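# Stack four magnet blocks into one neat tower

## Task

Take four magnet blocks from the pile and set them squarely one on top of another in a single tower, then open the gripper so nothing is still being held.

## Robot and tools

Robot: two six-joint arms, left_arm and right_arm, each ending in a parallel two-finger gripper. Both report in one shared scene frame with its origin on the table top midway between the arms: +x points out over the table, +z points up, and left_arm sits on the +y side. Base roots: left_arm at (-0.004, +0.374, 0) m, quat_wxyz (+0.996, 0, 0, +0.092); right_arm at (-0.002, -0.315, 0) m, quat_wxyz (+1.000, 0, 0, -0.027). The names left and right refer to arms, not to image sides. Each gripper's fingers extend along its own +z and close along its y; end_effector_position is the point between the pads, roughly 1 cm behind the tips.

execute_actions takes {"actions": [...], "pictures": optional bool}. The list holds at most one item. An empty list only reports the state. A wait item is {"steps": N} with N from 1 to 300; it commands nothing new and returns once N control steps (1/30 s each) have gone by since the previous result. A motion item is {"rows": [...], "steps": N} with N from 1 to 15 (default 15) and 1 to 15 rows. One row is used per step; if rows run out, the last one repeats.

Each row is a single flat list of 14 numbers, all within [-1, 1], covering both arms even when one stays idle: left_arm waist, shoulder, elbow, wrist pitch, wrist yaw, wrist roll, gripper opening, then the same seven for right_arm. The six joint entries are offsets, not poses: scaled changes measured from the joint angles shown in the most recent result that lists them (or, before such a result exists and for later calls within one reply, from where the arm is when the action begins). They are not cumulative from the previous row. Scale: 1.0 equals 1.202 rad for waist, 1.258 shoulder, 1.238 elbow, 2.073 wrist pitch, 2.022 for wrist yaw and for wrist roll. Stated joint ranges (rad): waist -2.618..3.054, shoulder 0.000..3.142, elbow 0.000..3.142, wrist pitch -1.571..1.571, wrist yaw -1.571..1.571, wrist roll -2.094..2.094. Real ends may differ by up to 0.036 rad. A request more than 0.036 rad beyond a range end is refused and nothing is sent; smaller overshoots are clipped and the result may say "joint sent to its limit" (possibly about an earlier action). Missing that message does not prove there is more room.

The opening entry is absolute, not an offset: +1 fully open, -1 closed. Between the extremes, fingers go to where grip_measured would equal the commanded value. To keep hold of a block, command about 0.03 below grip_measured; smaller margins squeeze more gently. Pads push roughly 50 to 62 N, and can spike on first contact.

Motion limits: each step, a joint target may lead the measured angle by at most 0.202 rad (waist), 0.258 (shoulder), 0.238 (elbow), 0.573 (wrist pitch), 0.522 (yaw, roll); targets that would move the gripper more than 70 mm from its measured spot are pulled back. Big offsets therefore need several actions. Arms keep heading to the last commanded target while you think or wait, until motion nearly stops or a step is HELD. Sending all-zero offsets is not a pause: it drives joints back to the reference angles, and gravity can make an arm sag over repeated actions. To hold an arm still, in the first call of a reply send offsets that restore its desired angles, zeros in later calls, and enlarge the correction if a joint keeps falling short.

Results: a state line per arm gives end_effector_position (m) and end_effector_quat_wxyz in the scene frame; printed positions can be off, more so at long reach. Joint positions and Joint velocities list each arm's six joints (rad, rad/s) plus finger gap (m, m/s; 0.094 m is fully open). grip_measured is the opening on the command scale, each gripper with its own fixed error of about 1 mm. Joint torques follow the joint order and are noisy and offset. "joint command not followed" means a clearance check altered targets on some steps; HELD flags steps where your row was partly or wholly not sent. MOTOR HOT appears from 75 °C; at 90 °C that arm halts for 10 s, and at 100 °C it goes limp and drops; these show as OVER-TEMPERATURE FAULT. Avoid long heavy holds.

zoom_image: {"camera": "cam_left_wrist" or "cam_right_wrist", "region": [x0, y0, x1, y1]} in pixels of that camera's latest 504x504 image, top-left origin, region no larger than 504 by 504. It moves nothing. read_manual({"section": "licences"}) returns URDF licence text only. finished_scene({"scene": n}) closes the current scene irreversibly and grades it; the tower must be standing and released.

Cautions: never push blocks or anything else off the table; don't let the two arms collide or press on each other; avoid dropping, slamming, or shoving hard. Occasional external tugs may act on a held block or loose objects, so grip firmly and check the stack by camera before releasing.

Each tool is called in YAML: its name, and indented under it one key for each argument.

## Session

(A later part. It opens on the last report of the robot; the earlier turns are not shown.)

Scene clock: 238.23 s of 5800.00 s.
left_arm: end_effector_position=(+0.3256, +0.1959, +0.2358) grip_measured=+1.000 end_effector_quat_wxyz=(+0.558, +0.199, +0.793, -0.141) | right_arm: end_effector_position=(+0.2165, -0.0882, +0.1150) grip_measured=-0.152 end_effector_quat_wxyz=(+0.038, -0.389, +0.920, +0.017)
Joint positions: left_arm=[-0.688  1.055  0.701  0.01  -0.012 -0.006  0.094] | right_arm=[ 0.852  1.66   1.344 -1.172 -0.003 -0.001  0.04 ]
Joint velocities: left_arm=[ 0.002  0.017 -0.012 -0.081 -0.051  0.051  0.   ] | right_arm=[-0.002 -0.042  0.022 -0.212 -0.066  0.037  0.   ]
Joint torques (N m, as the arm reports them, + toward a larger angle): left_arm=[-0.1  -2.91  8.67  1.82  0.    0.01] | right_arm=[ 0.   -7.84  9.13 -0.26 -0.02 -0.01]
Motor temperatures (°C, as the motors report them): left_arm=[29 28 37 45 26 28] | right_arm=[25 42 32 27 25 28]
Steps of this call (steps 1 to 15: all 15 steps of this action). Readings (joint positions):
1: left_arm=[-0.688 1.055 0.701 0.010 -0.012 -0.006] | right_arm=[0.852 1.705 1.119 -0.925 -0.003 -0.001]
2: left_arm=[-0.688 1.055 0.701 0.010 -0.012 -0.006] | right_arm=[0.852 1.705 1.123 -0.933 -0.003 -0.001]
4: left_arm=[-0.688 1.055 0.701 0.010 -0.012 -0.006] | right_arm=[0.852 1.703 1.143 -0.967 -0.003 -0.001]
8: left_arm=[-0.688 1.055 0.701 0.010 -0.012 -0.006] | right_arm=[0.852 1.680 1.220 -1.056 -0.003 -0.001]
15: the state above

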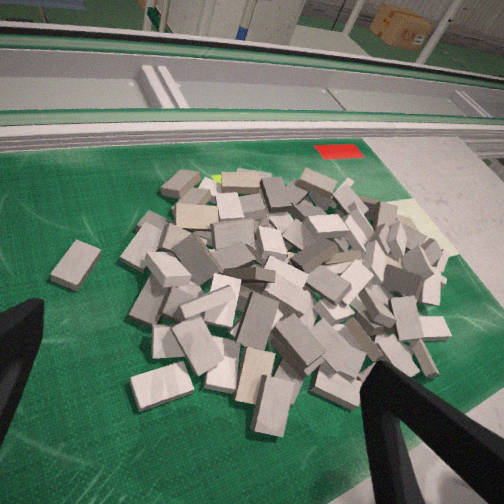

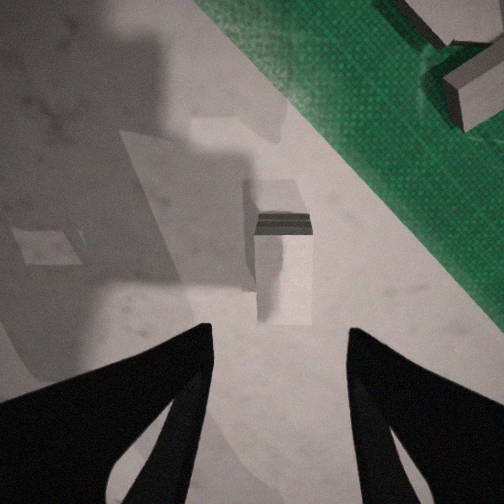

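execute_actions:
  actions:
    - {"rows":[[0,0,0,0,0,0,1,-0.01,0.005,0.035,-0.03,0,-0.02,-0.15],[0,0,0,0,0,0,1,-0.025,0.02,0.055,-0.036,0,-0.05,-0.15],[0,0,0,0,0,0,1,-0.045,0.04,0.08,-0.036,0,-0.085,-0.15],[0,0,0,0,0,0,1,-0.07,0.06,0.105,-0.036,0,-0.12,-0.15],[0,0,0,0,0,0,1,-0.095,0.085,0.13,-0.036,0,-0.155,-0.15],[0,0,0,0,0,0,1,-0.12,0.11,0.155,-0.036,0,-0.19,-0.15],[0,0,0,0,0,0,1,-0.145,0.135,0.18,-0.036,0,-0.225,-0.15],[0,0,0,0,0,0,1,-0.17,0.16,0.205,-0.036,0,-0.26,-0.15],[0,0,0,0,0,0,1,-0.195,0.19,0.23,-0.036,0,-0.295,-0.15],[0,0,0,0,0,0,1,-0.22,0.22,0.255,-0.036,0,-0.33,-0.15],[0,0,0,0,0,0,1,-0.24,0.25,0.28,-0.036,0,-0.36,-0.15],[0,0,0,0,0,0,1,-0.257,0.275,0.305,-0.036,0,-0.385,-0.15],[0,0,0,0,0,0,1,-0.27,0.3,0.325,-0.036,0,-0.405,-0.15],[0,0,0,0,0,0,1,-0.28,0.32,0.34,-0.036,0,-0.417,-0.15],[0,0,0,0,0,0,1,-0.286,0.335,0.349,-0.036,0,-0.423,-0.15]],"steps":15}
  pictures: false

execute_actions:
  actions:
    - {"steps":16}

Scene clock: 246.70 s of 5800.00 s.
left_arm: end_effector_position=(+0.3256, +0.1959, +0.2358) grip_measured=+1.000 end_effector_quat_wxyz=(+0.558, +0.199, +0.793, -0.141) | right_arm: end_effector_position=(+0.3482, -0.1354, +0.0877) grip_measured=-0.152 end_effector_quat_wxyz=(+0.009, -0.542, +0.840, -0.000)
Joint positions: left_arm=[-0.688  1.055  0.701  0.01  -0.012 -0.006  0.094] | right_arm=[ 0.524  2.035  1.722 -1.239 -0.001 -0.676  0.04 ]
Joint velocities: left_arm=[ 0.002 -0.012  0.002 -0.037  0.022  0.051  0.   ] | right_arm=[-0.471  0.813  0.501 -0.007  0.066 -1.179  0.   ]
Joint torques (N m, as the arm reports them, + toward a larger angle): left_arm=[ 0.04 -2.98  8.66  1.81 -0.02 -0.03] | right_arm=[  1.13 -10.95   9.28  -0.29  -0.09  -0.06]
Motor temperatures (°C, as the motors report them): left_arm=[29 28 37 45 26 28] | right_arm=[25 42 33 27 25 28]
Steps of this call (steps 1 to 30: the robot went on to your last target; steps 31 to 90: nothing new was sent; then 4.97 s passed at rest; steps 91 to 105: all 15 steps of this action). Readings (joint positions):
91: left_arm=[-0.688 1.055 0.701 0.010 -0.012 -0.006] | right_arm=[0.852 1.659 1.344 -1.219 -0.003 -0.007]
92: left_arm=[-0.688 1.055 0.701 0.010 -0.012 -0.006] | right_arm=[0.850 1.662 1.350 -1.225 -0.003 -0.023]
94: left_arm=[-0.688 1.055 0.701 0.010 -0.012 -0.006] | right_arm=[0.829 1.687 1.390 -1.242 -0.007 -0.085]
98: left_arm=[-0.688 1.055 0.701 0.010 -0.012 -0.006] | right_arm=[0.721 1.792 1.523 -1.245 -0.009 -0.285]
105: the state above

Scene clock: 247.23 s of 5800.00 s.
left_arm: end_effector_position=(+0.3256, +0.1959, +0.2358) grip_measured=+1.000 end_effector_quat_wxyz=(+0.558, +0.199, +0.793, -0.141) | right_arm: end_effector_position=(+0.3567, -0.1432, +0.0716) grip_measured=-0.152 end_effector_quat_wxyz=(-0.008, -0.602, +0.798, -0.001)
Joint positions: left_arm=[-0.688  1.055  0.701  0.01  -0.012 -0.006  0.094] | right_arm=[ 0.499  2.092  1.743 -1.237  0.005 -0.846  0.04 ]
Joint velocities: left_arm=[-0.002 -0.007 -0.012 -0.007  0.007 -0.066  0.   ] | right_arm=[ 0.002  0.007 -0.022 -0.022 -0.007 -0.081 -0.001]
Joint torques (N m, as the arm reports them, + toward a larger angle): left_arm=[-0.09 -2.98  8.68  1.81  0.02  0.01] | right_arm=[  0.8  -11.79   9.86  -0.3   -0.08  -0.05]
Motor temperatures (°C, as the motors report them): left_arm=[29 28 37 45 26 28] | right_arm=[25 42 33 27 25 28]
Steps of this call (steps 1 to 16: the robot went on to your last target). Readings (joint positions):
1: left_arm=[-0.688 1.055 0.701 0.010 -0.012 -0.006] | right_arm=[0.509 2.059 1.733 -1.237 0.001 -0.711]
2: left_arm=[-0.688 1.055 0.701 0.010 -0.012 -0.006] | right_arm=[0.501 2.076 1.736 -1.236 0.003 -0.739]
4: left_arm=[-0.688 1.055 0.701 0.010 -0.012 -0.006] | right_arm=[0.496 2.091 1.736 -1.237 0.005 -0.779]
8: left_arm=[-0.688 1.055 0.701 0.010 -0.012 -0.006] | right_arm=[0.499 2.092 1.741 -1.237 0.005 -0.821]
16: the state above

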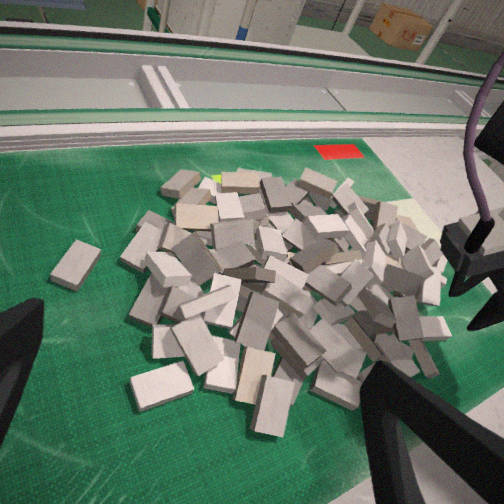

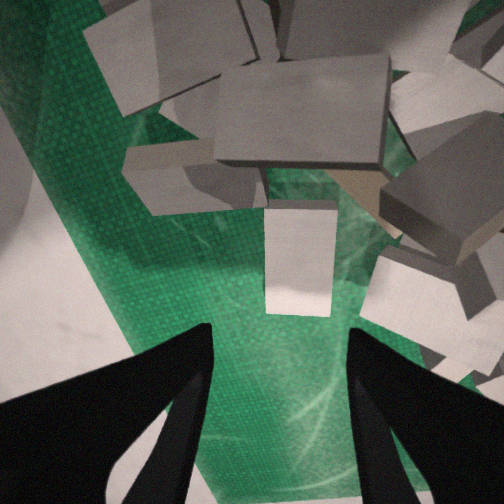

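execute_actions:
  actions:
    - {"rows":[[0,0,0,0,0,0,1,-0.01,0.003,-0.01,0.012,0,0.011,-0.2],[0,0,0,0,0,0,1,-0.017,0.006,-0.02,0.024,0,0.011,-0.25],[0,0,0,0,0,0,1,-0.017,0.009,-0.03,0.036,0,0.011,-0.3],[0,0,0,0,0,0,1,-0.017,0.012,-0.04,0.048,0,0.011,-0.33],[0,0,0,0,0,0,1,-0.017,0.015,-0.05,0.058,0,0.011,-0.33],[0,0,0,0,0,0,1,-0.017,0.018,-0.06,0.062,0,0.011,-0.33],[0,0,0,0,0,0,1,-0.017,0.02,-0.071,0.062,0,0.011,-0.33]],"steps":15}
  pictures: false

execute_actions:
  actions:
    - {"steps":8}

Scene clock: 252.10 s of 5800.00 s.
left_arm: end_effector_position=(+0.3256, +0.1959, +0.2358) grip_measured=+1.000 end_effector_quat_wxyz=(+0.558, +0.199, +0.793, -0.141) | right_arm: end_effector_position=(+0.3617, -0.1463, +0.0447) grip_measured=-0.328 end_effector_quat_wxyz=(-0.005, -0.591, +0.807, -0.002)
Joint positions: left_arm=[-0.688  1.055  0.701  0.01  -0.012 -0.006  0.094] | right_arm=[ 0.487  2.116  1.671 -1.135  0.006 -0.83   0.032]
Joint velocities: left_arm=[-0.007  0.002 -0.007 -0.022 -0.007 -0.037  0.   ] | right_arm=[ 0.022 -0.012 -0.017  0.125  0.022 -0.007 -0.001]
Joint torques (N m, as the arm reports them, + toward a larger angle): left_arm=[-0.02 -3.07  8.59  1.84  0.01  0.  ] | right_arm=[ -0.66 -10.74   5.66  -0.07  -0.01   0.06]
Motor temperatures (°C, as the motors report them): left_arm=[29 28 37 45 26 28] | right_arm=[25 43 34 27 25 28]
Steps of this call (steps 1 to 15: the robot went on to your last target; steps 16 to 90: nothing new was sent; then 1.37 s passed at rest; steps 91 to 105: all 15 steps of this action). Readings (joint positions):
91: left_arm=[-0.688 1.055 0.701 0.010 -0.012 -0.006] | right_arm=[0.499 2.092 1.743 -1.237 0.005 -0.847]
92: left_arm=[-0.688 1.055 0.701 0.010 -0.012 -0.006] | right_arm=[0.499 2.092 1.743 -1.233 0.005 -0.843]
94: left_arm=[-0.688 1.055 0.701 0.010 -0.012 -0.006] | right_arm=[0.495 2.092 1.735 -1.210 0.005 -0.839]
98: left_arm=[-0.688 1.055 0.701 0.010 -0.012 -0.006] | right_arm=[0.488 2.098 1.693 -1.156 0.006 -0.833]
105: the state above

Scene clock: 252.37 s of 5800.00 s.
left_arm: end_effector_position=(+0.3256, +0.1959, +0.2358) grip_measured=+1.000 end_effector_quat_wxyz=(+0.558, +0.199, +0.793, -0.141) | right_arm: end_effector_position=(+0.3635, -0.1455, +0.0446) grip_measured=-0.328 end_effector_quat_wxyz=(-0.001, -0.590, +0.807, -0.003)
Joint positions: left_arm=[-0.688  1.055  0.701  0.01  -0.012 -0.006  0.094] | right_arm=[ 0.487  2.116  1.671 -1.127  0.006 -0.829  0.032]
Joint velocities: left_arm=[-0.002 -0.027 -0.002 -0.066 -0.022  0.007  0.   ] | right_arm=[-0.022 -0.017  0.022 -0.007 -0.051  0.022  0.   ]
Joint torques (N m, as the arm reports them, + toward a larger angle): left_arm=[-0.09 -2.95  8.65  1.81  0.    0.  ] | right_arm=[ -0.66 -10.9    5.86  -0.03  -0.03   0.07]
Motor temperatures (°C, as the motors report them): left_arm=[29 28 37 45 26 28] | right_arm=[25 43 34 27 25 28]
Steps of this call (steps 1 to 8: the robot went on to your last target). Readings (joint positions):
1: left_arm=[-0.688 1.055 0.701 0.010 -0.012 -0.006] | right_arm=[0.487 2.116 1.671 -1.132 0.006 -0.830]
2: left_arm=[-0.688 1.055 0.701 0.010 -0.012 -0.006] | right_arm=[0.487 2.116 1.671 -1.130 0.006 -0.829]
4: left_arm=[-0.688 1.055 0.701 0.010 -0.012 -0.006] | right_arm=[0.487 2.116 1.671 -1.129 0.006 -0.829]
8: the state above

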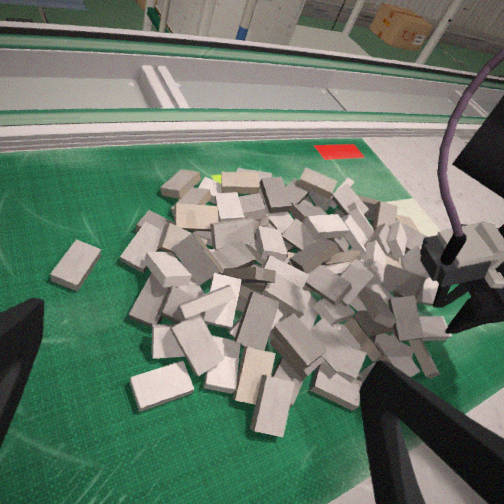

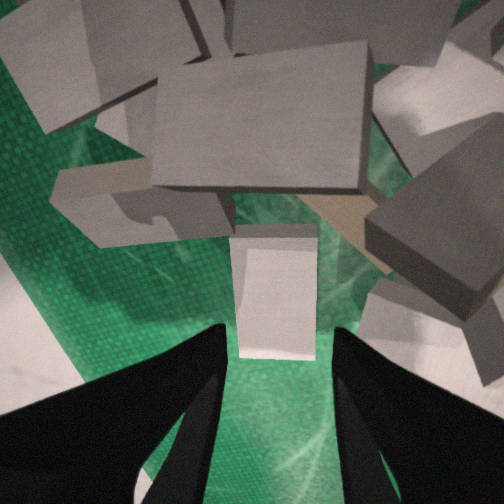

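execute_actions:
  actions:
    - {"rows":[[0,0,0,0,0,0,1,0,0,-0.01,0.01,0,-0.01,-0.32],[0,0,0,0,0,0,1,0,0,-0.016,0.017,0,-0.01,-0.32],[0,0,0,0,0,0,1,0,0,-0.022,0.024,0,-0.01,-0.32],[0,0,0,0,0,0,1,0,0,-0.028,0.03,0,-0.01,-0.32],[0,0,0,0,0,0,1,0,0.004,-0.034,0.035,0,-0.01,-0.32],[0,0,0,0,0,0,1,0,0.008,-0.04,0.039,0,-0.01,-0.32],[0,0,0,0,0,0,1,0,0.011,-0.046,0.041,0,-0.01,-0.32],[0,0,0,0,0,0,1,0,0.013,-0.052,0.041,0,-0.01,-0.32],[0,0,0,0,0,0,1,0,0.013,-0.058,0.041,0,-0.01,-0.32]],"steps":15}

Scene clock: 257.27 s of 5800.00 s.
left_arm: end_effector_position=(+0.3256, +0.1959, +0.2358) grip_measured=+1.000 end_effector_quat_wxyz=(+0.558, +0.199, +0.793, -0.141) | right_arm: end_effector_position=(+0.3611, -0.1466, +0.0280) grip_measured=-0.322 end_effector_quat_wxyz=(-0.003, -0.596, +0.803, -0.002)
Joint positions: left_arm=[-0.688  1.055  0.701  0.01  -0.012 -0.006  0.094] | right_arm=[ 0.487  2.125  1.617 -1.068  0.006 -0.843  0.032]
Joint velocities: left_arm=[ 0.002  0.007 -0.007  0.051  0.022  0.007  0.   ] | right_arm=[-0.012  0.012 -0.017  0.022  0.051  0.007 -0.   ]
Joint torques (N m, as the arm reports them, + toward a larger angle): left_arm=[-0.05 -3.12  8.63  1.8   0.01 -0.01] | right_arm=[  0.03 -10.32   5.49   0.     0.    -0.06]
Motor temperatures (°C, as the motors report them): left_arm=[29 28 37 45 26 28] | right_arm=[25 44 33 27 25 28]
Steps of this call (steps 1 to 15: the robot went on to your last target; steps 16 to 90: nothing new was sent; then 1.40 s passed at rest; steps 91 to 105: all 15 steps of this action). Readings (joint positions):
91: left_arm=[-0.688 1.055 0.701 0.010 -0.012 -0.006] | right_arm=[0.487 2.116 1.671 -1.125 0.006 -0.831]
92: left_arm=[-0.688 1.055 0.701 0.010 -0.012 -0.006] | right_arm=[0.487 2.116 1.671 -1.123 0.006 -0.834]
94: left_arm=[-0.688 1.055 0.701 0.010 -0.012 -0.006] | right_arm=[0.487 2.116 1.669 -1.112 0.006 -0.837]
98: left_arm=[-0.688 1.055 0.701 0.010 -0.012 -0.006] | right_arm=[0.487 2.116 1.644 -1.078 0.006 -0.841]
105: the state above

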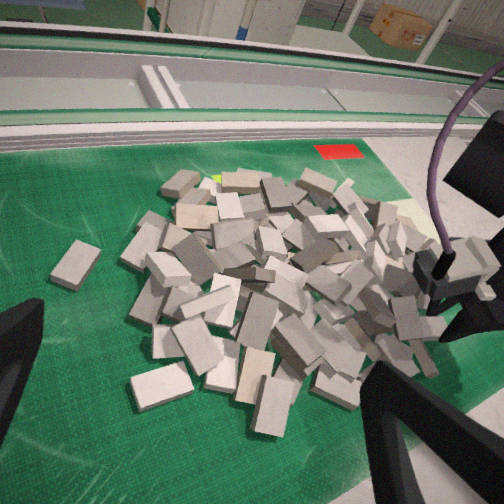

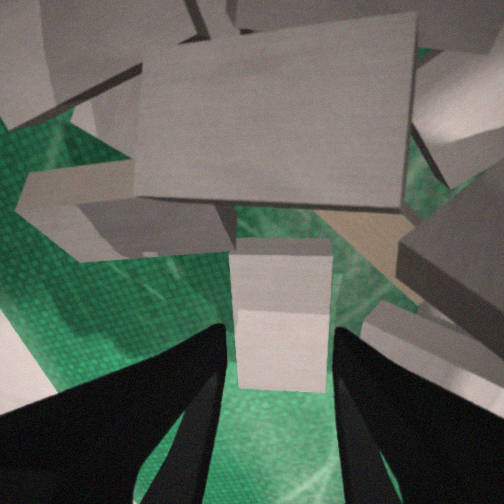

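execute_actions:
  actions:
    - {"rows":[[0,0,0,0,0,0,1,0,0.012,0,0,0,0,-0.34],[0,0,0,0,0,0,1,0,0.012,0,0,0,0,-0.36],[0,0,0,0,0,0,1,0,0.012,0,0,0,0,-0.39],[0,0,0,0,0,0,1,0,0.01,0,0,0,0,-0.42],[0,0,0,0,0,0,1,0,0.01,0,0,0,0,-0.44],[0,0,0,0,0,0,1,0,0.01,0,0,0,0,-0.46],[0,0,0,0,0,0,1,0,0.01,0,0,0,0,-0.48],[0,0,0,0,0,0,1,0,0.01,0,0,0,0,-0.5],[0,0,0,0,0,0,1,0,0.01,0,0,0,0,-0.53]],"steps":13}
  pictures: false

execute_actions:
  actions:
    - {"rows":[[0,0,0,0,0,0,1,-0.01,-0.015,0,-0.012,0,0,-0.53],[0,0,0,0,0,0,1,-0.016,-0.022,0,-0.022,0,0,-0.53],[0,0,0,0,0,0,1,-0.02,-0.03,0,-0.03,0,0,-0.53],[0,0,0,0,0,0,1,-0.02,-0.04,0,-0.038,0,0,-0.53],[0,0,0,0,0,0,1,-0.02,-0.055,0,-0.046,0,0,-0.53],[0,0,0,0,0,0,1,-0.02,-0.07,0,-0.055,0,0,-0.53],[0,0,0,0,0,0,1,-0.02,-0.085,0,-0.065,0,0,-0.53],[0,0,0,0,0,0,1,-0.02,-0.1,0,-0.075,0,0,-0.53],[0,0,0,0,0,0,1,-0.02,-0.115,0,-0.083,0,0,-0.53],[0,0,0,0,0,0,1,-0.02,-0.13,0,-0.09,0,0,-0.53],[0,0,0,0,0,0,1,-0.02,-0.145,0,-0.096,0,0,-0.53],[0,0,0,0,0,0,1,-0.02,-0.16,0,-0.1,0,0,-0.53]],"steps":15}

zoom_image:
  camera: "cam_right_wrist"
  region: [190,230,370,410]

Scene clock: 266.93 s of 5800.00 s.
left_arm: end_effector_position=(+0.3256, +0.1959, +0.2358) grip_measured=+1.000 end_effector_quat_wxyz=(+0.558, +0.199, +0.793, -0.141) | right_arm: end_effector_position=(+0.3612, -0.1469, +0.0280) grip_measured=-0.493 end_effector_quat_wxyz=(-0.003, -0.596, +0.803, -0.003)
Joint positions: left_arm=[-0.688  1.055  0.701  0.01  -0.012 -0.006  0.094] | right_arm=[ 0.487  2.125  1.617 -1.068  0.008 -0.843  0.024]
Joint velocities: left_arm=[-0.007 -0.002  0.002 -0.022 -0.037  0.022  0.   ] | right_arm=[ 0.017 -0.007 -0.012 -0.037 -0.037  0.007 -0.   ]
Joint torques (N m, as the arm reports them, + toward a larger angle): left_arm=[ 0.01 -3.18  8.68  1.82  0.   -0.01] | right_arm=[-0.02 -9.89  6.88 -0.2  -0.02 -0.02]
Motor temperatures (°C, as the motors report them): left_arm=[29 28 37 45 26 28] | right_arm=[25 44 33 27 25 28]
Steps of this call (steps 1 to 15: the robot went on to your last target; steps 16 to 90: nothing new was sent; then 6.23 s passed at rest; steps 91 to 103: all 13 steps of this action). Readings (joint positions):
91: left_arm=[-0.688 1.055 0.701 0.010 -0.012 -0.006] | right_arm=[0.487 2.125 1.617 -1.068 0.006 -0.843]
92: left_arm=[-0.688 1.055 0.701 0.010 -0.012 -0.006] | right_arm=[0.487 2.125 1.617 -1.068 0.006 -0.843]
94: left_arm=[-0.688 1.055 0.701 0.010 -0.012 -0.006] | right_arm=[0.487 2.125 1.617 -1.068 0.006 -0.843]
98: left_arm=[-0.688 1.055 0.701 0.010 -0.012 -0.006] | right_arm=[0.487 2.125 1.617 -1.068 0.008 -0.843]
103: the state above

Scene clock: 267.43 s of 5800.00 s.
left_arm: end_effector_position=(+0.3256, +0.1959, +0.2358) grip_measured=+1.000 end_effector_quat_wxyz=(+0.558, +0.199, +0.793, -0.141) | right_arm: end_effector_position=(+0.3373, -0.1652, +0.0989) grip_measured=-0.493 end_effector_quat_wxyz=(+0.013, -0.589, +0.808, -0.008)
Joint positions: left_arm=[-0.688  1.055  0.701  0.01  -0.012 -0.006  0.094] | right_arm=[ 0.471  1.931  1.617 -1.229  0.009 -0.843  0.024]
Joint velocities: left_arm=[ 0.002  0.007 -0.017 -0.051  0.007  0.007  0.   ] | right_arm=[ 0.017 -0.271  0.007 -0.212 -0.022 -0.037  0.   ]
Joint torques (N m, as the arm reports them, + toward a larger angle): left_arm=[-0.06 -3.14  8.66  1.81  0.    0.01] | right_arm=[-0.73 -8.54  7.07 -0.25 -0.05 -0.01]
Motor temperatures (°C, as the motors report them): left_arm=[29 28 37 45 26 28] | right_arm=[25 45 33 27 25 28]
Steps of this call (steps 1 to 15: all 15 steps of this action). Readings (joint positions):
1: left_arm=[-0.688 1.055 0.701 0.010 -0.012 -0.006] | right_arm=[0.487 2.125 1.617 -1.069 0.008 -0.843]
2: left_arm=[-0.688 1.055 0.701 0.010 -0.012 -0.006] | right_arm=[0.487 2.125 1.617 -1.072 0.008 -0.843]
4: left_arm=[-0.688 1.055 0.701 0.010 -0.012 -0.006] | right_arm=[0.483 2.121 1.617 -1.086 0.008 -0.843]
8: left_arm=[-0.688 1.055 0.701 0.010 -0.012 -0.006] | right_arm=[0.472 2.072 1.617 -1.138 0.009 -0.843]
15: the state above

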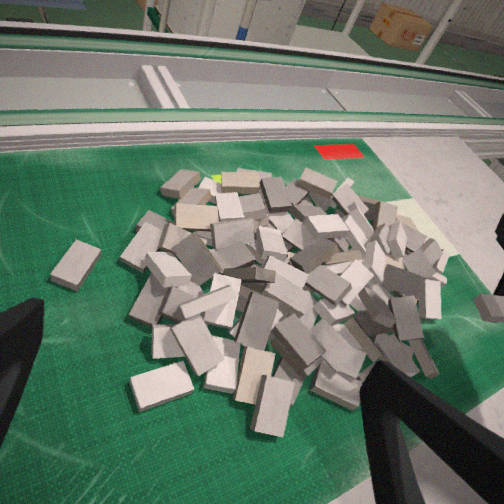

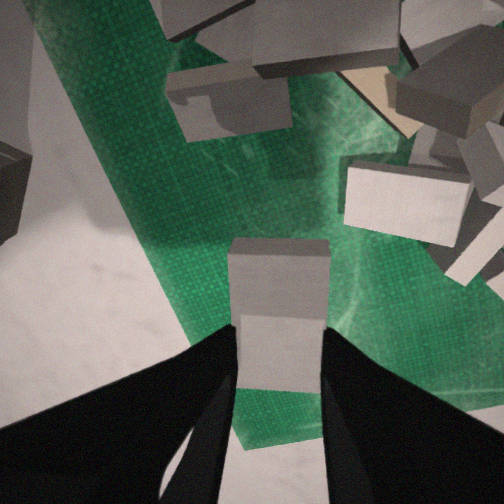

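Region (190, 230, 370, 410) of cam_right_wrist's 504x504 image, scaled by 2.800, with more detail than that image has.

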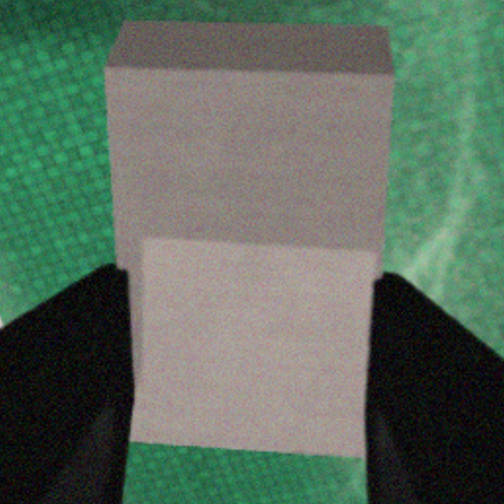

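execute_actions:
  actions:
    - {"rows":[[0,0,0,0,0,0,1,0.01,-0.015,-0.01,0,0,0.02,-0.53],[0,0,0,0,0,0,1,0.025,-0.03,-0.025,0,-0.004,0.05,-0.53],[0,0,0,0,0,0,1,0.045,-0.045,-0.043,0,-0.008,0.085,-0.53],[0,0,0,0,0,0,1,0.07,-0.06,-0.061,0,-0.008,0.12,-0.53],[0,0,0,0,0,0,1,0.098,-0.076,-0.079,0.003,-0.008,0.155,-0.53],[0,0,0,0,0,0,1,0.126,-0.092,-0.097,0.006,-0.008,0.19,-0.53],[0,0,0,0,0,0,1,0.154,-0.108,-0.115,0.009,-0.008,0.225,-0.53],[0,0,0,0,0,0,1,0.182,-0.124,-0.133,0.012,-0.008,0.26,-0.53],[0,0,0,0,0,0,1,0.21,-0.14,-0.151,0.015,-0.008,0.295,-0.53],[0,0,0,0,0,0,1,0.236,-0.155,-0.169,0.018,-0.008,0.33,-0.53],[0,0,0,0,0,0,1,0.26,-0.168,-0.187,0.02,-0.008,0.36,-0.53],[0,0,0,0,0,0,1,0.28,-0.18,-0.205,0.02,-0.008,0.385,-0.53],[0,0,0,0,0,0,1,0.296,-0.19,-0.222,0.02,-0.008,0.405,-0.53],[0,0,0,0,0,0,1,0.306,-0.197,-0.237,0.02,-0.008,0.415,-0.53],[0,0,0,0,0,0,1,0.312,-0.202,-0.247,0.02,-0.008,0.42,-0.53]],"steps":15}
  pictures: false

execute_actions:
  actions:
    - {"steps":14}
  pictures: false

Scene clock: 280.17 s of 5800.00 s.
left_arm: end_effector_position=(+0.3256, +0.1959, +0.2358) grip_measured=+1.000 end_effector_quat_wxyz=(+0.558, +0.199, +0.793, -0.141) | right_arm: end_effector_position=(+0.2151, -0.0930, +0.1049) grip_measured=-0.493 end_effector_quat_wxyz=(+0.007, -0.461, +0.888, +0.007)
Joint positions: left_arm=[-0.688  1.055  0.701  0.01  -0.012 -0.006  0.094] | right_arm=[ 0.84   1.708  1.361 -1.207 -0.01  -0.17   0.024]
Joint velocities: left_arm=[-0.002 -0.007  0.007  0.051  0.007  0.081  0.   ] | right_arm=[ 0.408 -0.335 -0.505 -0.007 -0.095  1.165 -0.   ]
Joint torques (N m, as the arm reports them, + toward a larger angle): left_arm=[ 0.08 -3.04  8.66  1.82 -0.01  0.  ] | right_arm=[-1.5  -8.5   5.5   0.01  0.09  0.09]
Motor temperatures (°C, as the motors report them): left_arm=[29 28 37 45 26 28] | right_arm=[25 44 33 26 25 28]
Steps of this call (steps 1 to 30: the robot went on to your last target; steps 31 to 90: nothing new was sent; then 9.23 s passed at rest; steps 91 to 105: all 15 steps of this action). Readings (joint positions):
91: left_arm=[-0.688 1.055 0.701 0.010 -0.012 -0.006] | right_arm=[0.471 1.925 1.617 -1.257 0.009 -0.837]
92: left_arm=[-0.688 1.055 0.701 0.010 -0.012 -0.006] | right_arm=[0.472 1.925 1.617 -1.255 0.010 -0.822]
94: left_arm=[-0.688 1.055 0.701 0.010 -0.012 -0.006] | right_arm=[0.488 1.910 1.595 -1.239 0.011 -0.759]
98: left_arm=[-0.688 1.055 0.701 0.010 -0.012 -0.006] | right_arm=[0.604 1.838 1.504 -1.226 0.013 -0.558]
105: the state above

Scene clock: 280.63 s of 5800.00 s.
left_arm: end_effector_position=(+0.3256, +0.1959, +0.2358) grip_measured=+1.000 end_effector_quat_wxyz=(+0.558, +0.199, +0.793, -0.141) | right_arm: end_effector_position=(+0.2055, -0.0967, +0.0996) grip_measured=-0.493 end_effector_quat_wxyz=(-0.004, -0.392, +0.920, +0.004)
Joint positions: left_arm=[-0.688  1.055  0.701  0.01  -0.012 -0.006  0.094] | right_arm=[ 0.853  1.695  1.326 -1.206 -0.011 -0.007  0.024]
Joint velocities: left_arm=[-0.022 -0.002 -0.002  0.007  0.066 -0.051  0.   ] | right_arm=[-0.007  0.012  0.012 -0.066  0.022  0.022 -0.001]
Joint torques (N m, as the arm reports them, + toward a larger angle): left_arm=[-0.09 -3.04  8.62  1.83 -0.01 -0.02] | right_arm=[-0.59 -8.75  5.88 -0.03  0.02  0.02]
Motor temperatures (°C, as the motors report them): left_arm=[29 28 37 45 26 28] | right_arm=[25 44 33 26 25 28]
Steps of this call (steps 1 to 14: the robot went on to your last target). Readings (joint positions):
1: left_arm=[-0.688 1.055 0.701 0.010 -0.012 -0.006] | right_arm=[0.850 1.699 1.346 -1.207 -0.012 -0.136]
2: left_arm=[-0.688 1.055 0.701 0.010 -0.012 -0.006] | right_arm=[0.854 1.695 1.336 -1.207 -0.013 -0.109]
4: left_arm=[-0.688 1.055 0.701 0.010 -0.012 -0.006] | right_arm=[0.853 1.695 1.328 -1.207 -0.012 -0.069]
8: left_arm=[-0.688 1.055 0.701 0.010 -0.012 -0.006] | right_arm=[0.853 1.695 1.326 -1.206 -0.011 -0.028]
14: the state above

execute_actions:
  actions:
    - {"rows":[[0,0,0,0,0,0,1,0,0.003,-0.01,0.012,0.007,0.005,-0.53],[0,0,0,0,0,0,1,0,0.006,-0.02,0.024,0.007,0.005,-0.53],[0,0,0,0,0,0,1,0,0.009,-0.032,0.036,0.007,0.005,-0.53],[0,0,0,0,0,0,1,0,0.012,-0.044,0.048,0.007,0.005,-0.53],[0,0,0,0,0,0,1,0,0.015,-0.056,0.06,0.007,0.005,-0.53],[0,0,0,0,0,0,1,0,0.015,-0.068,0.068,0.007,0.005,-0.53],[0,0,0,0,0,0,1,0,0.015,-0.08,0.068,0.007,0.005,-0.53],[0,0,0,0,0,0,1,0,0.015,-0.09,0.068,0.007,0.005,-0.53]],"steps":15}
  pictures: false

execute_actions:
  actions:
    - {"steps":10}

zoom_image:
  camera: "cam_right_wrist"
  region: [200,160,360,280]

Scene clock: 285.67 s of 5800.00 s.
left_arm: end_effector_position=(+0.3256, +0.1959, +0.2358) grip_measured=+1.000 end_effector_quat_wxyz=(+0.558, +0.199, +0.793, -0.141) | right_arm: end_effector_position=(+0.2043, -0.0999, +0.0692) grip_measured=-0.493 end_effector_quat_wxyz=(-0.008, -0.389, +0.921, -0.001)
Joint positions: left_arm=[-0.688  1.055  0.701  0.01  -0.012 -0.006  0.094] | right_arm=[ 0.853  1.714  1.225 -1.096 -0.004  0.001  0.024]
Joint velocities: left_arm=[-0.002 -0.007  0.002 -0.022  0.037 -0.051  0.   ] | right_arm=[-0.012 -0.022  0.017  0.066 -0.007  0.051  0.001]
Joint torques (N m, as the arm reports them, + toward a larger angle): left_arm=[-0.03 -3.02  8.62  1.81  0.   -0.01] | right_arm=[ 0.   -7.19  6.03 -0.03  0.01  0.01]
Motor temperatures (°C, as the motors report them): left_arm=[29 28 37 45 26 28] | right_arm=[25 44 33 27 25 28]
Steps of this call (steps 1 to 30: the robot went on to your last target; steps 31 to 90: nothing new was sent; then 1.53 s passed at rest; steps 91 to 105: all 15 steps of this action). Readings (joint positions):
91: left_arm=[-0.688 1.055 0.701 0.010 -0.012 -0.006] | right_arm=[0.853 1.695 1.326 -1.206 -0.011 0.001]
92: left_arm=[-0.688 1.055 0.701 0.010 -0.012 -0.006] | right_arm=[0.853 1.695 1.326 -1.203 -0.009 0.001]
94: left_arm=[-0.688 1.055 0.701 0.010 -0.012 -0.006] | right_arm=[0.853 1.695 1.316 -1.179 -0.007 0.001]
98: left_arm=[-0.688 1.055 0.701 0.010 -0.012 -0.006] | right_arm=[0.853 1.701 1.260 -1.118 -0.005 0.001]
105: the state above

Scene clock: 286.00 s of 5800.00 s.
left_arm: end_effector_position=(+0.3256, +0.1959, +0.2358) grip_measured=+1.000 end_effector_quat_wxyz=(+0.558, +0.199, +0.793, -0.141) | right_arm: end_effector_position=(+0.2062, -0.0979, +0.0692) grip_measured=-0.493 end_effector_quat_wxyz=(-0.003, -0.389, +0.921, +0.001)
Joint positions: left_arm=[-0.688  1.055  0.701  0.01  -0.012 -0.006  0.094] | right_arm=[ 0.853  1.714  1.225 -1.085 -0.004  0.001  0.024]
Joint velocities: left_arm=[ 0.017 -0.012 -0.012 -0.022  0.022  0.051  0.   ] | right_arm=[ 0.007  0.007  0.007  0.007 -0.154  0.051 -0.001]
Joint torques (N m, as the arm reports them, + toward a larger angle): left_arm=[-0.15 -2.99  8.63  1.81  0.   -0.02] | right_arm=[-0.04 -7.35  6.08 -0.01  0.03  0.01]
Motor temperatures (°C, as the motors report them): left_arm=[29 28 37 45 26 28] | right_arm=[25 44 33 27 25 28]
Steps of this call (steps 1 to 10: the robot went on to your last target). Readings (joint positions):
1: left_arm=[-0.688 1.055 0.701 0.010 -0.012 -0.006] | right_arm=[0.853 1.714 1.225 -1.093 -0.004 0.001]
2: left_arm=[-0.688 1.055 0.701 0.010 -0.012 -0.006] | right_arm=[0.853 1.714 1.225 -1.091 -0.004 0.001]
4: left_arm=[-0.688 1.055 0.701 0.010 -0.012 -0.006] | right_arm=[0.853 1.714 1.225 -1.088 -0.004 0.001]
8: left_arm=[-0.688 1.055 0.701 0.010 -0.012 -0.006] | right_arm=[0.853 1.714 1.225 -1.085 -0.004 0.001]
10: the state above

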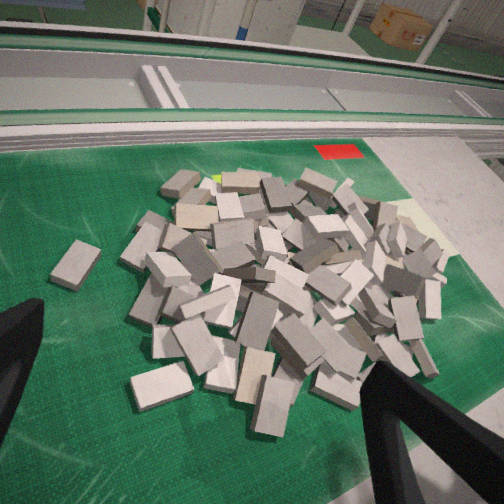

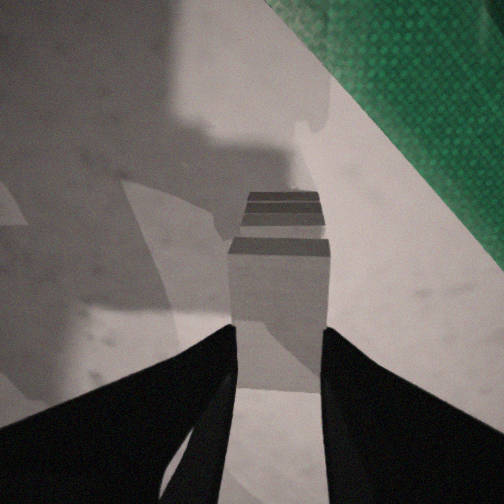

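Region (200, 160, 360, 280) of cam_right_wrist's 504x504 image, scaled by 3.150, with more detail than that image has; it fills the top 378 rows of this view, and the rest is white.

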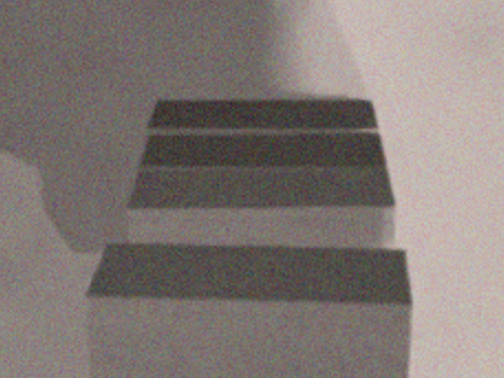

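execute_actions:
  actions:
    - {"rows":[[0,0,0,0,0,0,1,0,0,-0.008,0.012,0,0,-0.53],[0,0,0,0,0,0,1,0,0,-0.014,0.02,0,0,-0.53],[0,0,0,0,0,0,1,0,0.004,-0.02,0.025,0,0,-0.53],[0,0,0,0,0,0,1,0,0.008,-0.024,0.027,0,0,-0.53],[0,0,0,0,0,0,1,0,0.011,-0.028,0.027,0,0,-0.53],[0,0,0,0,0,0,1,0,0.013,-0.031,0.027,0,0,-0.53],[0,0,0,0,0,0,1,0,0.014,-0.034,0.027,0,0,-0.53]],"steps":15}

zoom_image:
  camera: "cam_right_wrist"
  region: [200,160,360,280]

Scene clock: 290.10 s of 5800.00 s.
left_arm: end_effector_position=(+0.3256, +0.1959, +0.2358) grip_measured=+1.000 end_effector_quat_wxyz=(+0.558, +0.199, +0.793, -0.141) | right_arm: end_effector_position=(+0.2058, -0.0984, +0.0590) grip_measured=-0.493 end_effector_quat_wxyz=(-0.005, -0.389, +0.921, +0.000)
Joint positions: left_arm=[-0.688  1.055  0.701  0.01  -0.012 -0.006  0.094] | right_arm=[ 0.853  1.728  1.199 -1.051 -0.004  0.001  0.024]
Joint velocities: left_arm=[ 0.002  0.002 -0.012 -0.066  0.051  0.095  0.   ] | right_arm=[-0.007 -0.017  0.002 -0.022 -0.007 -0.081 -0.001]
Joint torques (N m, as the arm reports them, + toward a larger angle): left_arm=[ 0.01 -3.07  8.62  1.83 -0.01 -0.02] | right_arm=[-0.01 -6.94  5.54  0.   -0.01 -0.03]
Motor temperatures (°C, as the motors report them): left_arm=[29 28 37 45 26 28] | right_arm=[25 43 33 27 25 28]
Steps of this call (steps 1 to 30: the robot went on to your last target; steps 31 to 90: nothing new was sent; then 0.60 s passed at rest; steps 91 to 105: all 15 steps of this action). Readings (joint positions):
91: left_arm=[-0.688 1.055 0.701 0.010 -0.012 -0.006] | right_arm=[0.853 1.714 1.225 -1.084 -0.004 0.001]
92: left_arm=[-0.688 1.055 0.701 0.010 -0.012 -0.006] | right_arm=[0.853 1.714 1.225 -1.081 -0.004 0.001]
94: left_arm=[-0.688 1.055 0.701 0.010 -0.012 -0.006] | right_arm=[0.853 1.714 1.225 -1.072 -0.004 0.001]
98: left_arm=[-0.688 1.055 0.701 0.010 -0.012 -0.006] | right_arm=[0.853 1.718 1.210 -1.053 -0.004 0.001]
105: the state above

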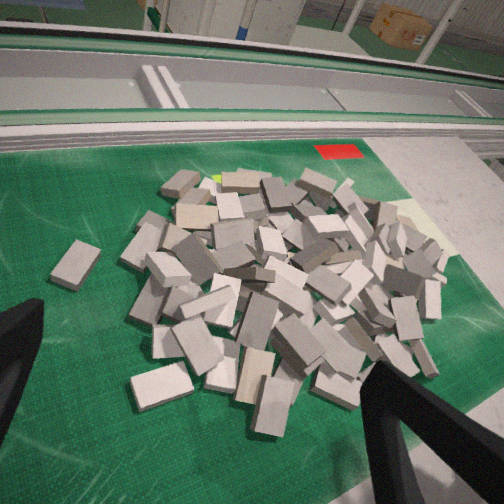

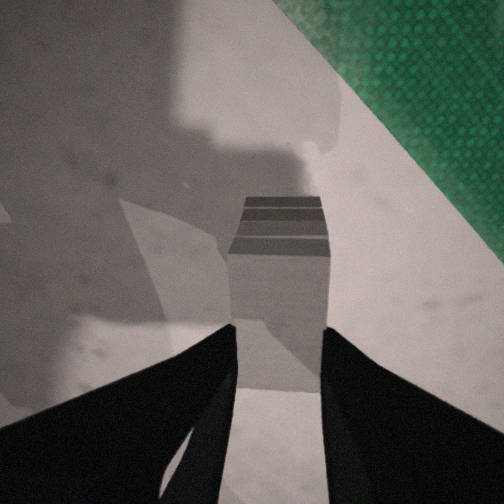

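Region (200, 160, 360, 280) of cam_right_wrist's 504x504 image, scaled by 3.150, with more detail than that image has; it fills the top 378 rows of this view, and the rest is white.

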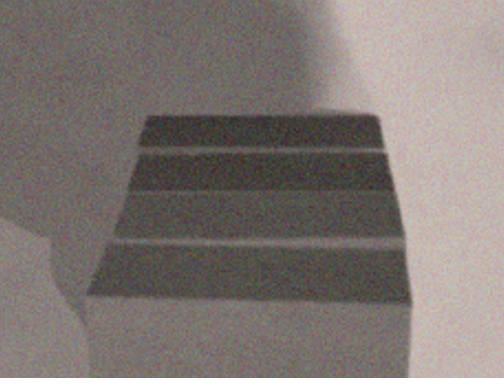

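execute_actions:
  actions:
    - {"rows":[[0,0,0,0,0,0,1,0,0.01,0,0.012,0,0,-0.53],[0,0,0,0,0,0,1,0,0.014,0,0.012,0,0,-0.53],[0,0,0,0,0,0,1,0,0.016,0,0.012,0,0,-0.53],[0,0,0,0,0,0,1,0,0.016,0,0.012,0,0,-0.53],[0,0,0,0,0,0,1,0,0.016,0,0.012,0,0,-0.53],[0,0,0,0,0,0,1,0,0.016,0,0.012,0,0,-0.53],[0,0,0,0,0,0,1,0,0.008,0,0.004,0,0,-0.49],[0,0,0,0,0,0,1,0,0.004,0,0.004,0,0,-0.47],[0,0,0,0,0,0,1,0,0.004,0,0.004,0,0,-0.44],[0,0,0,0,0,0,1,0,0.004,0,0.004,0,0,-0.38],[0,0,0,0,0,0,1,0,0.004,0,0.004,0,0,-0.28],[0,0,0,0,0,0,1,0,0.004,0,0.004,0,0,-0.15]],"steps":15}
  pictures: false

execute_actions:
  actions:
    - {"rows":[[0,0,0,0,0,0,1,0,-0.012,0.03,-0.015,0,0,-0.15],[0,0,0,0,0,0,1,0,-0.02,0.045,-0.03,0,0,-0.15],[0,0,0,0,0,0,1,0,-0.026,0.06,-0.045,0,0,-0.15],[0,0,0,0,0,0,1,0,-0.032,0.075,-0.06,0,0,-0.15],[0,0,0,0,0,0,1,0,-0.038,0.09,-0.075,0,0,-0.15],[0,0,0,0,0,0,1,0,-0.044,0.105,-0.09,0,0,-0.15],[0,0,0,0,0,0,1,0,-0.044,0.12,-0.1,0,0,-0.15],[0,0,0,0,0,0,1,0,-0.044,0.14,-0.11,0,0,-0.15],[0,0,0,0,0,0,1,0,-0.044,0.16,-0.12,0,0,-0.15],[0,0,0,0,0,0,1,0,-0.044,0.18,-0.125,0,0,-0.15],[0,0,0,0,0,0,1,0,-0.044,0.2,-0.13,0,0,-0.15]],"steps":15}

zoom_image:
  camera: "cam_right_wrist"
  region: [200,160,360,320]

Scene clock: 296.63 s of 5800.00 s.
left_arm: end_effector_position=(+0.3256, +0.1959, +0.2358) grip_measured=+1.000 end_effector_quat_wxyz=(+0.558, +0.199, +0.793, -0.141) | right_arm: end_effector_position=(+0.2063, -0.0978, +0.0572) grip_measured=-0.153 end_effector_quat_wxyz=(-0.006, -0.389, +0.921, -0.000)
Joint positions: left_arm=[-0.688  1.055  0.701  0.01  -0.012 -0.006  0.094] | right_arm=[ 0.853  1.734  1.199 -1.046 -0.004  0.001  0.04 ]
Joint velocities: left_arm=[-0.012 -0.007  0.002 -0.007 -0.022 -0.081  0.   ] | right_arm=[-0.002  0.002  0.002  0.066  0.066 -0.051 -0.   ]
Joint torques (N m, as the arm reports them, + toward a larger angle): left_arm=[-0.08 -3.04  8.63  1.81  0.   -0.02] | right_arm=[ 0.1  -7.45  6.83 -0.17 -0.01 -0.01]
Motor temperatures (°C, as the motors report them): left_arm=[29 28 37 45 26 28] | right_arm=[25 43 32 27 25 28]
Steps of this call (steps 1 to 15: the robot went on to your last target; steps 16 to 90: nothing new was sent; then 3.03 s passed at rest; steps 91 to 105: all 15 steps of this action). Readings (joint positions):
91: left_arm=[-0.688 1.055 0.701 0.010 -0.012 -0.006] | right_arm=[0.853 1.728 1.199 -1.047 -0.004 0.001]
92: left_arm=[-0.688 1.055 0.701 0.010 -0.012 -0.006] | right_arm=[0.853 1.729 1.199 -1.047 -0.004 0.001]
94: left_arm=[-0.688 1.055 0.701 0.010 -0.012 -0.006] | right_arm=[0.853 1.734 1.199 -1.046 -0.004 0.001]
98: left_arm=[-0.688 1.055 0.701 0.010 -0.012 -0.006] | right_arm=[0.853 1.734 1.199 -1.046 -0.004 0.001]
105: the state above

Scene clock: 297.13 s of 5800.00 s.
left_arm: end_effector_position=(+0.3256, +0.1959, +0.2358) grip_measured=+1.000 end_effector_quat_wxyz=(+0.558, +0.199, +0.793, -0.141) | right_arm: end_effector_position=(+0.2149, -0.0890, +0.1261) grip_measured=-0.152 end_effector_quat_wxyz=(+0.019, -0.389, +0.921, +0.010)
Joint positions: left_arm=[-0.688  1.055  0.701  0.01  -0.012 -0.006  0.094] | right_arm=[ 0.853  1.688  1.423 -1.262 -0.004  0.001  0.04 ]
Joint velocities: left_arm=[ 0.002 -0.007  0.012 -0.081 -0.051 -0.066  0.   ] | right_arm=[ 0.002 -0.022  0.042 -0.212 -0.022  0.081 -0.001]
Joint torques (N m, as the arm reports them, + toward a larger angle): left_arm=[-0.04 -2.97  8.58  1.83 -0.01  0.  ] | right_arm=[-0.01 -7.8   9.01 -0.36 -0.02 -0.01]
Motor temperatures (°C, as the motors report them): left_arm=[29 28 37 45 26 28] | right_arm=[25 43 33 27 25 28]
Steps of this call (steps 1 to 15: all 15 steps of this action). Readings (joint positions):
1: left_arm=[-0.688 1.055 0.701 0.010 -0.012 -0.006] | right_arm=[0.853 1.734 1.199 -1.047 -0.004 0.001]
2: left_arm=[-0.688 1.055 0.701 0.010 -0.012 -0.006] | right_arm=[0.853 1.734 1.202 -1.055 -0.004 0.001]
4: left_arm=[-0.688 1.055 0.701 0.010 -0.012 -0.006] | right_arm=[0.853 1.733 1.222 -1.088 -0.004 0.001]
8: left_arm=[-0.688 1.055 0.701 0.010 -0.012 -0.006] | right_arm=[0.853 1.709 1.299 -1.173 -0.004 0.001]
15: the state above

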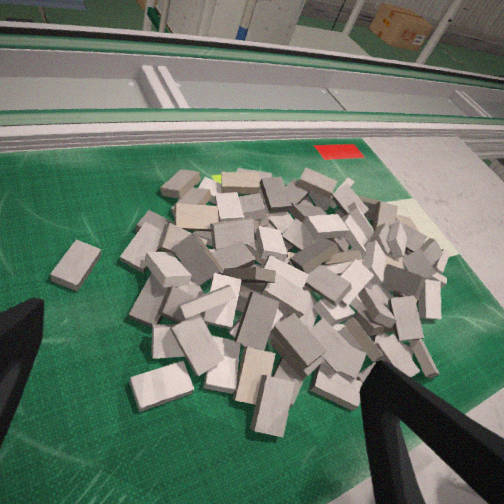

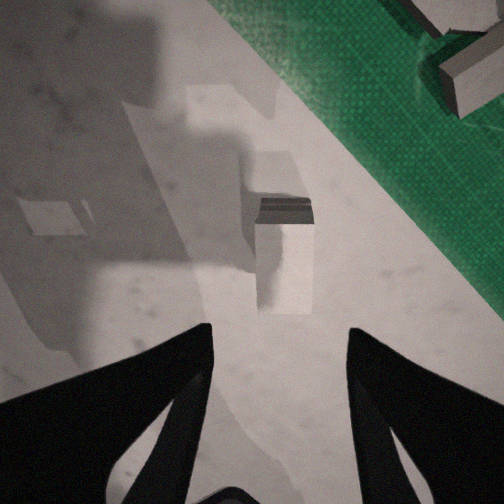

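Region (200, 160, 360, 320) of cam_right_wrist's 504x504 image, scaled by 3.150, with more detail than that image has.

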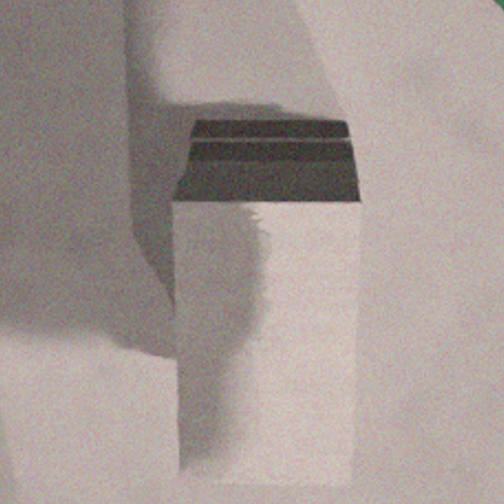

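finished_scene:
  scene: 2

The scene is finished: the task was done.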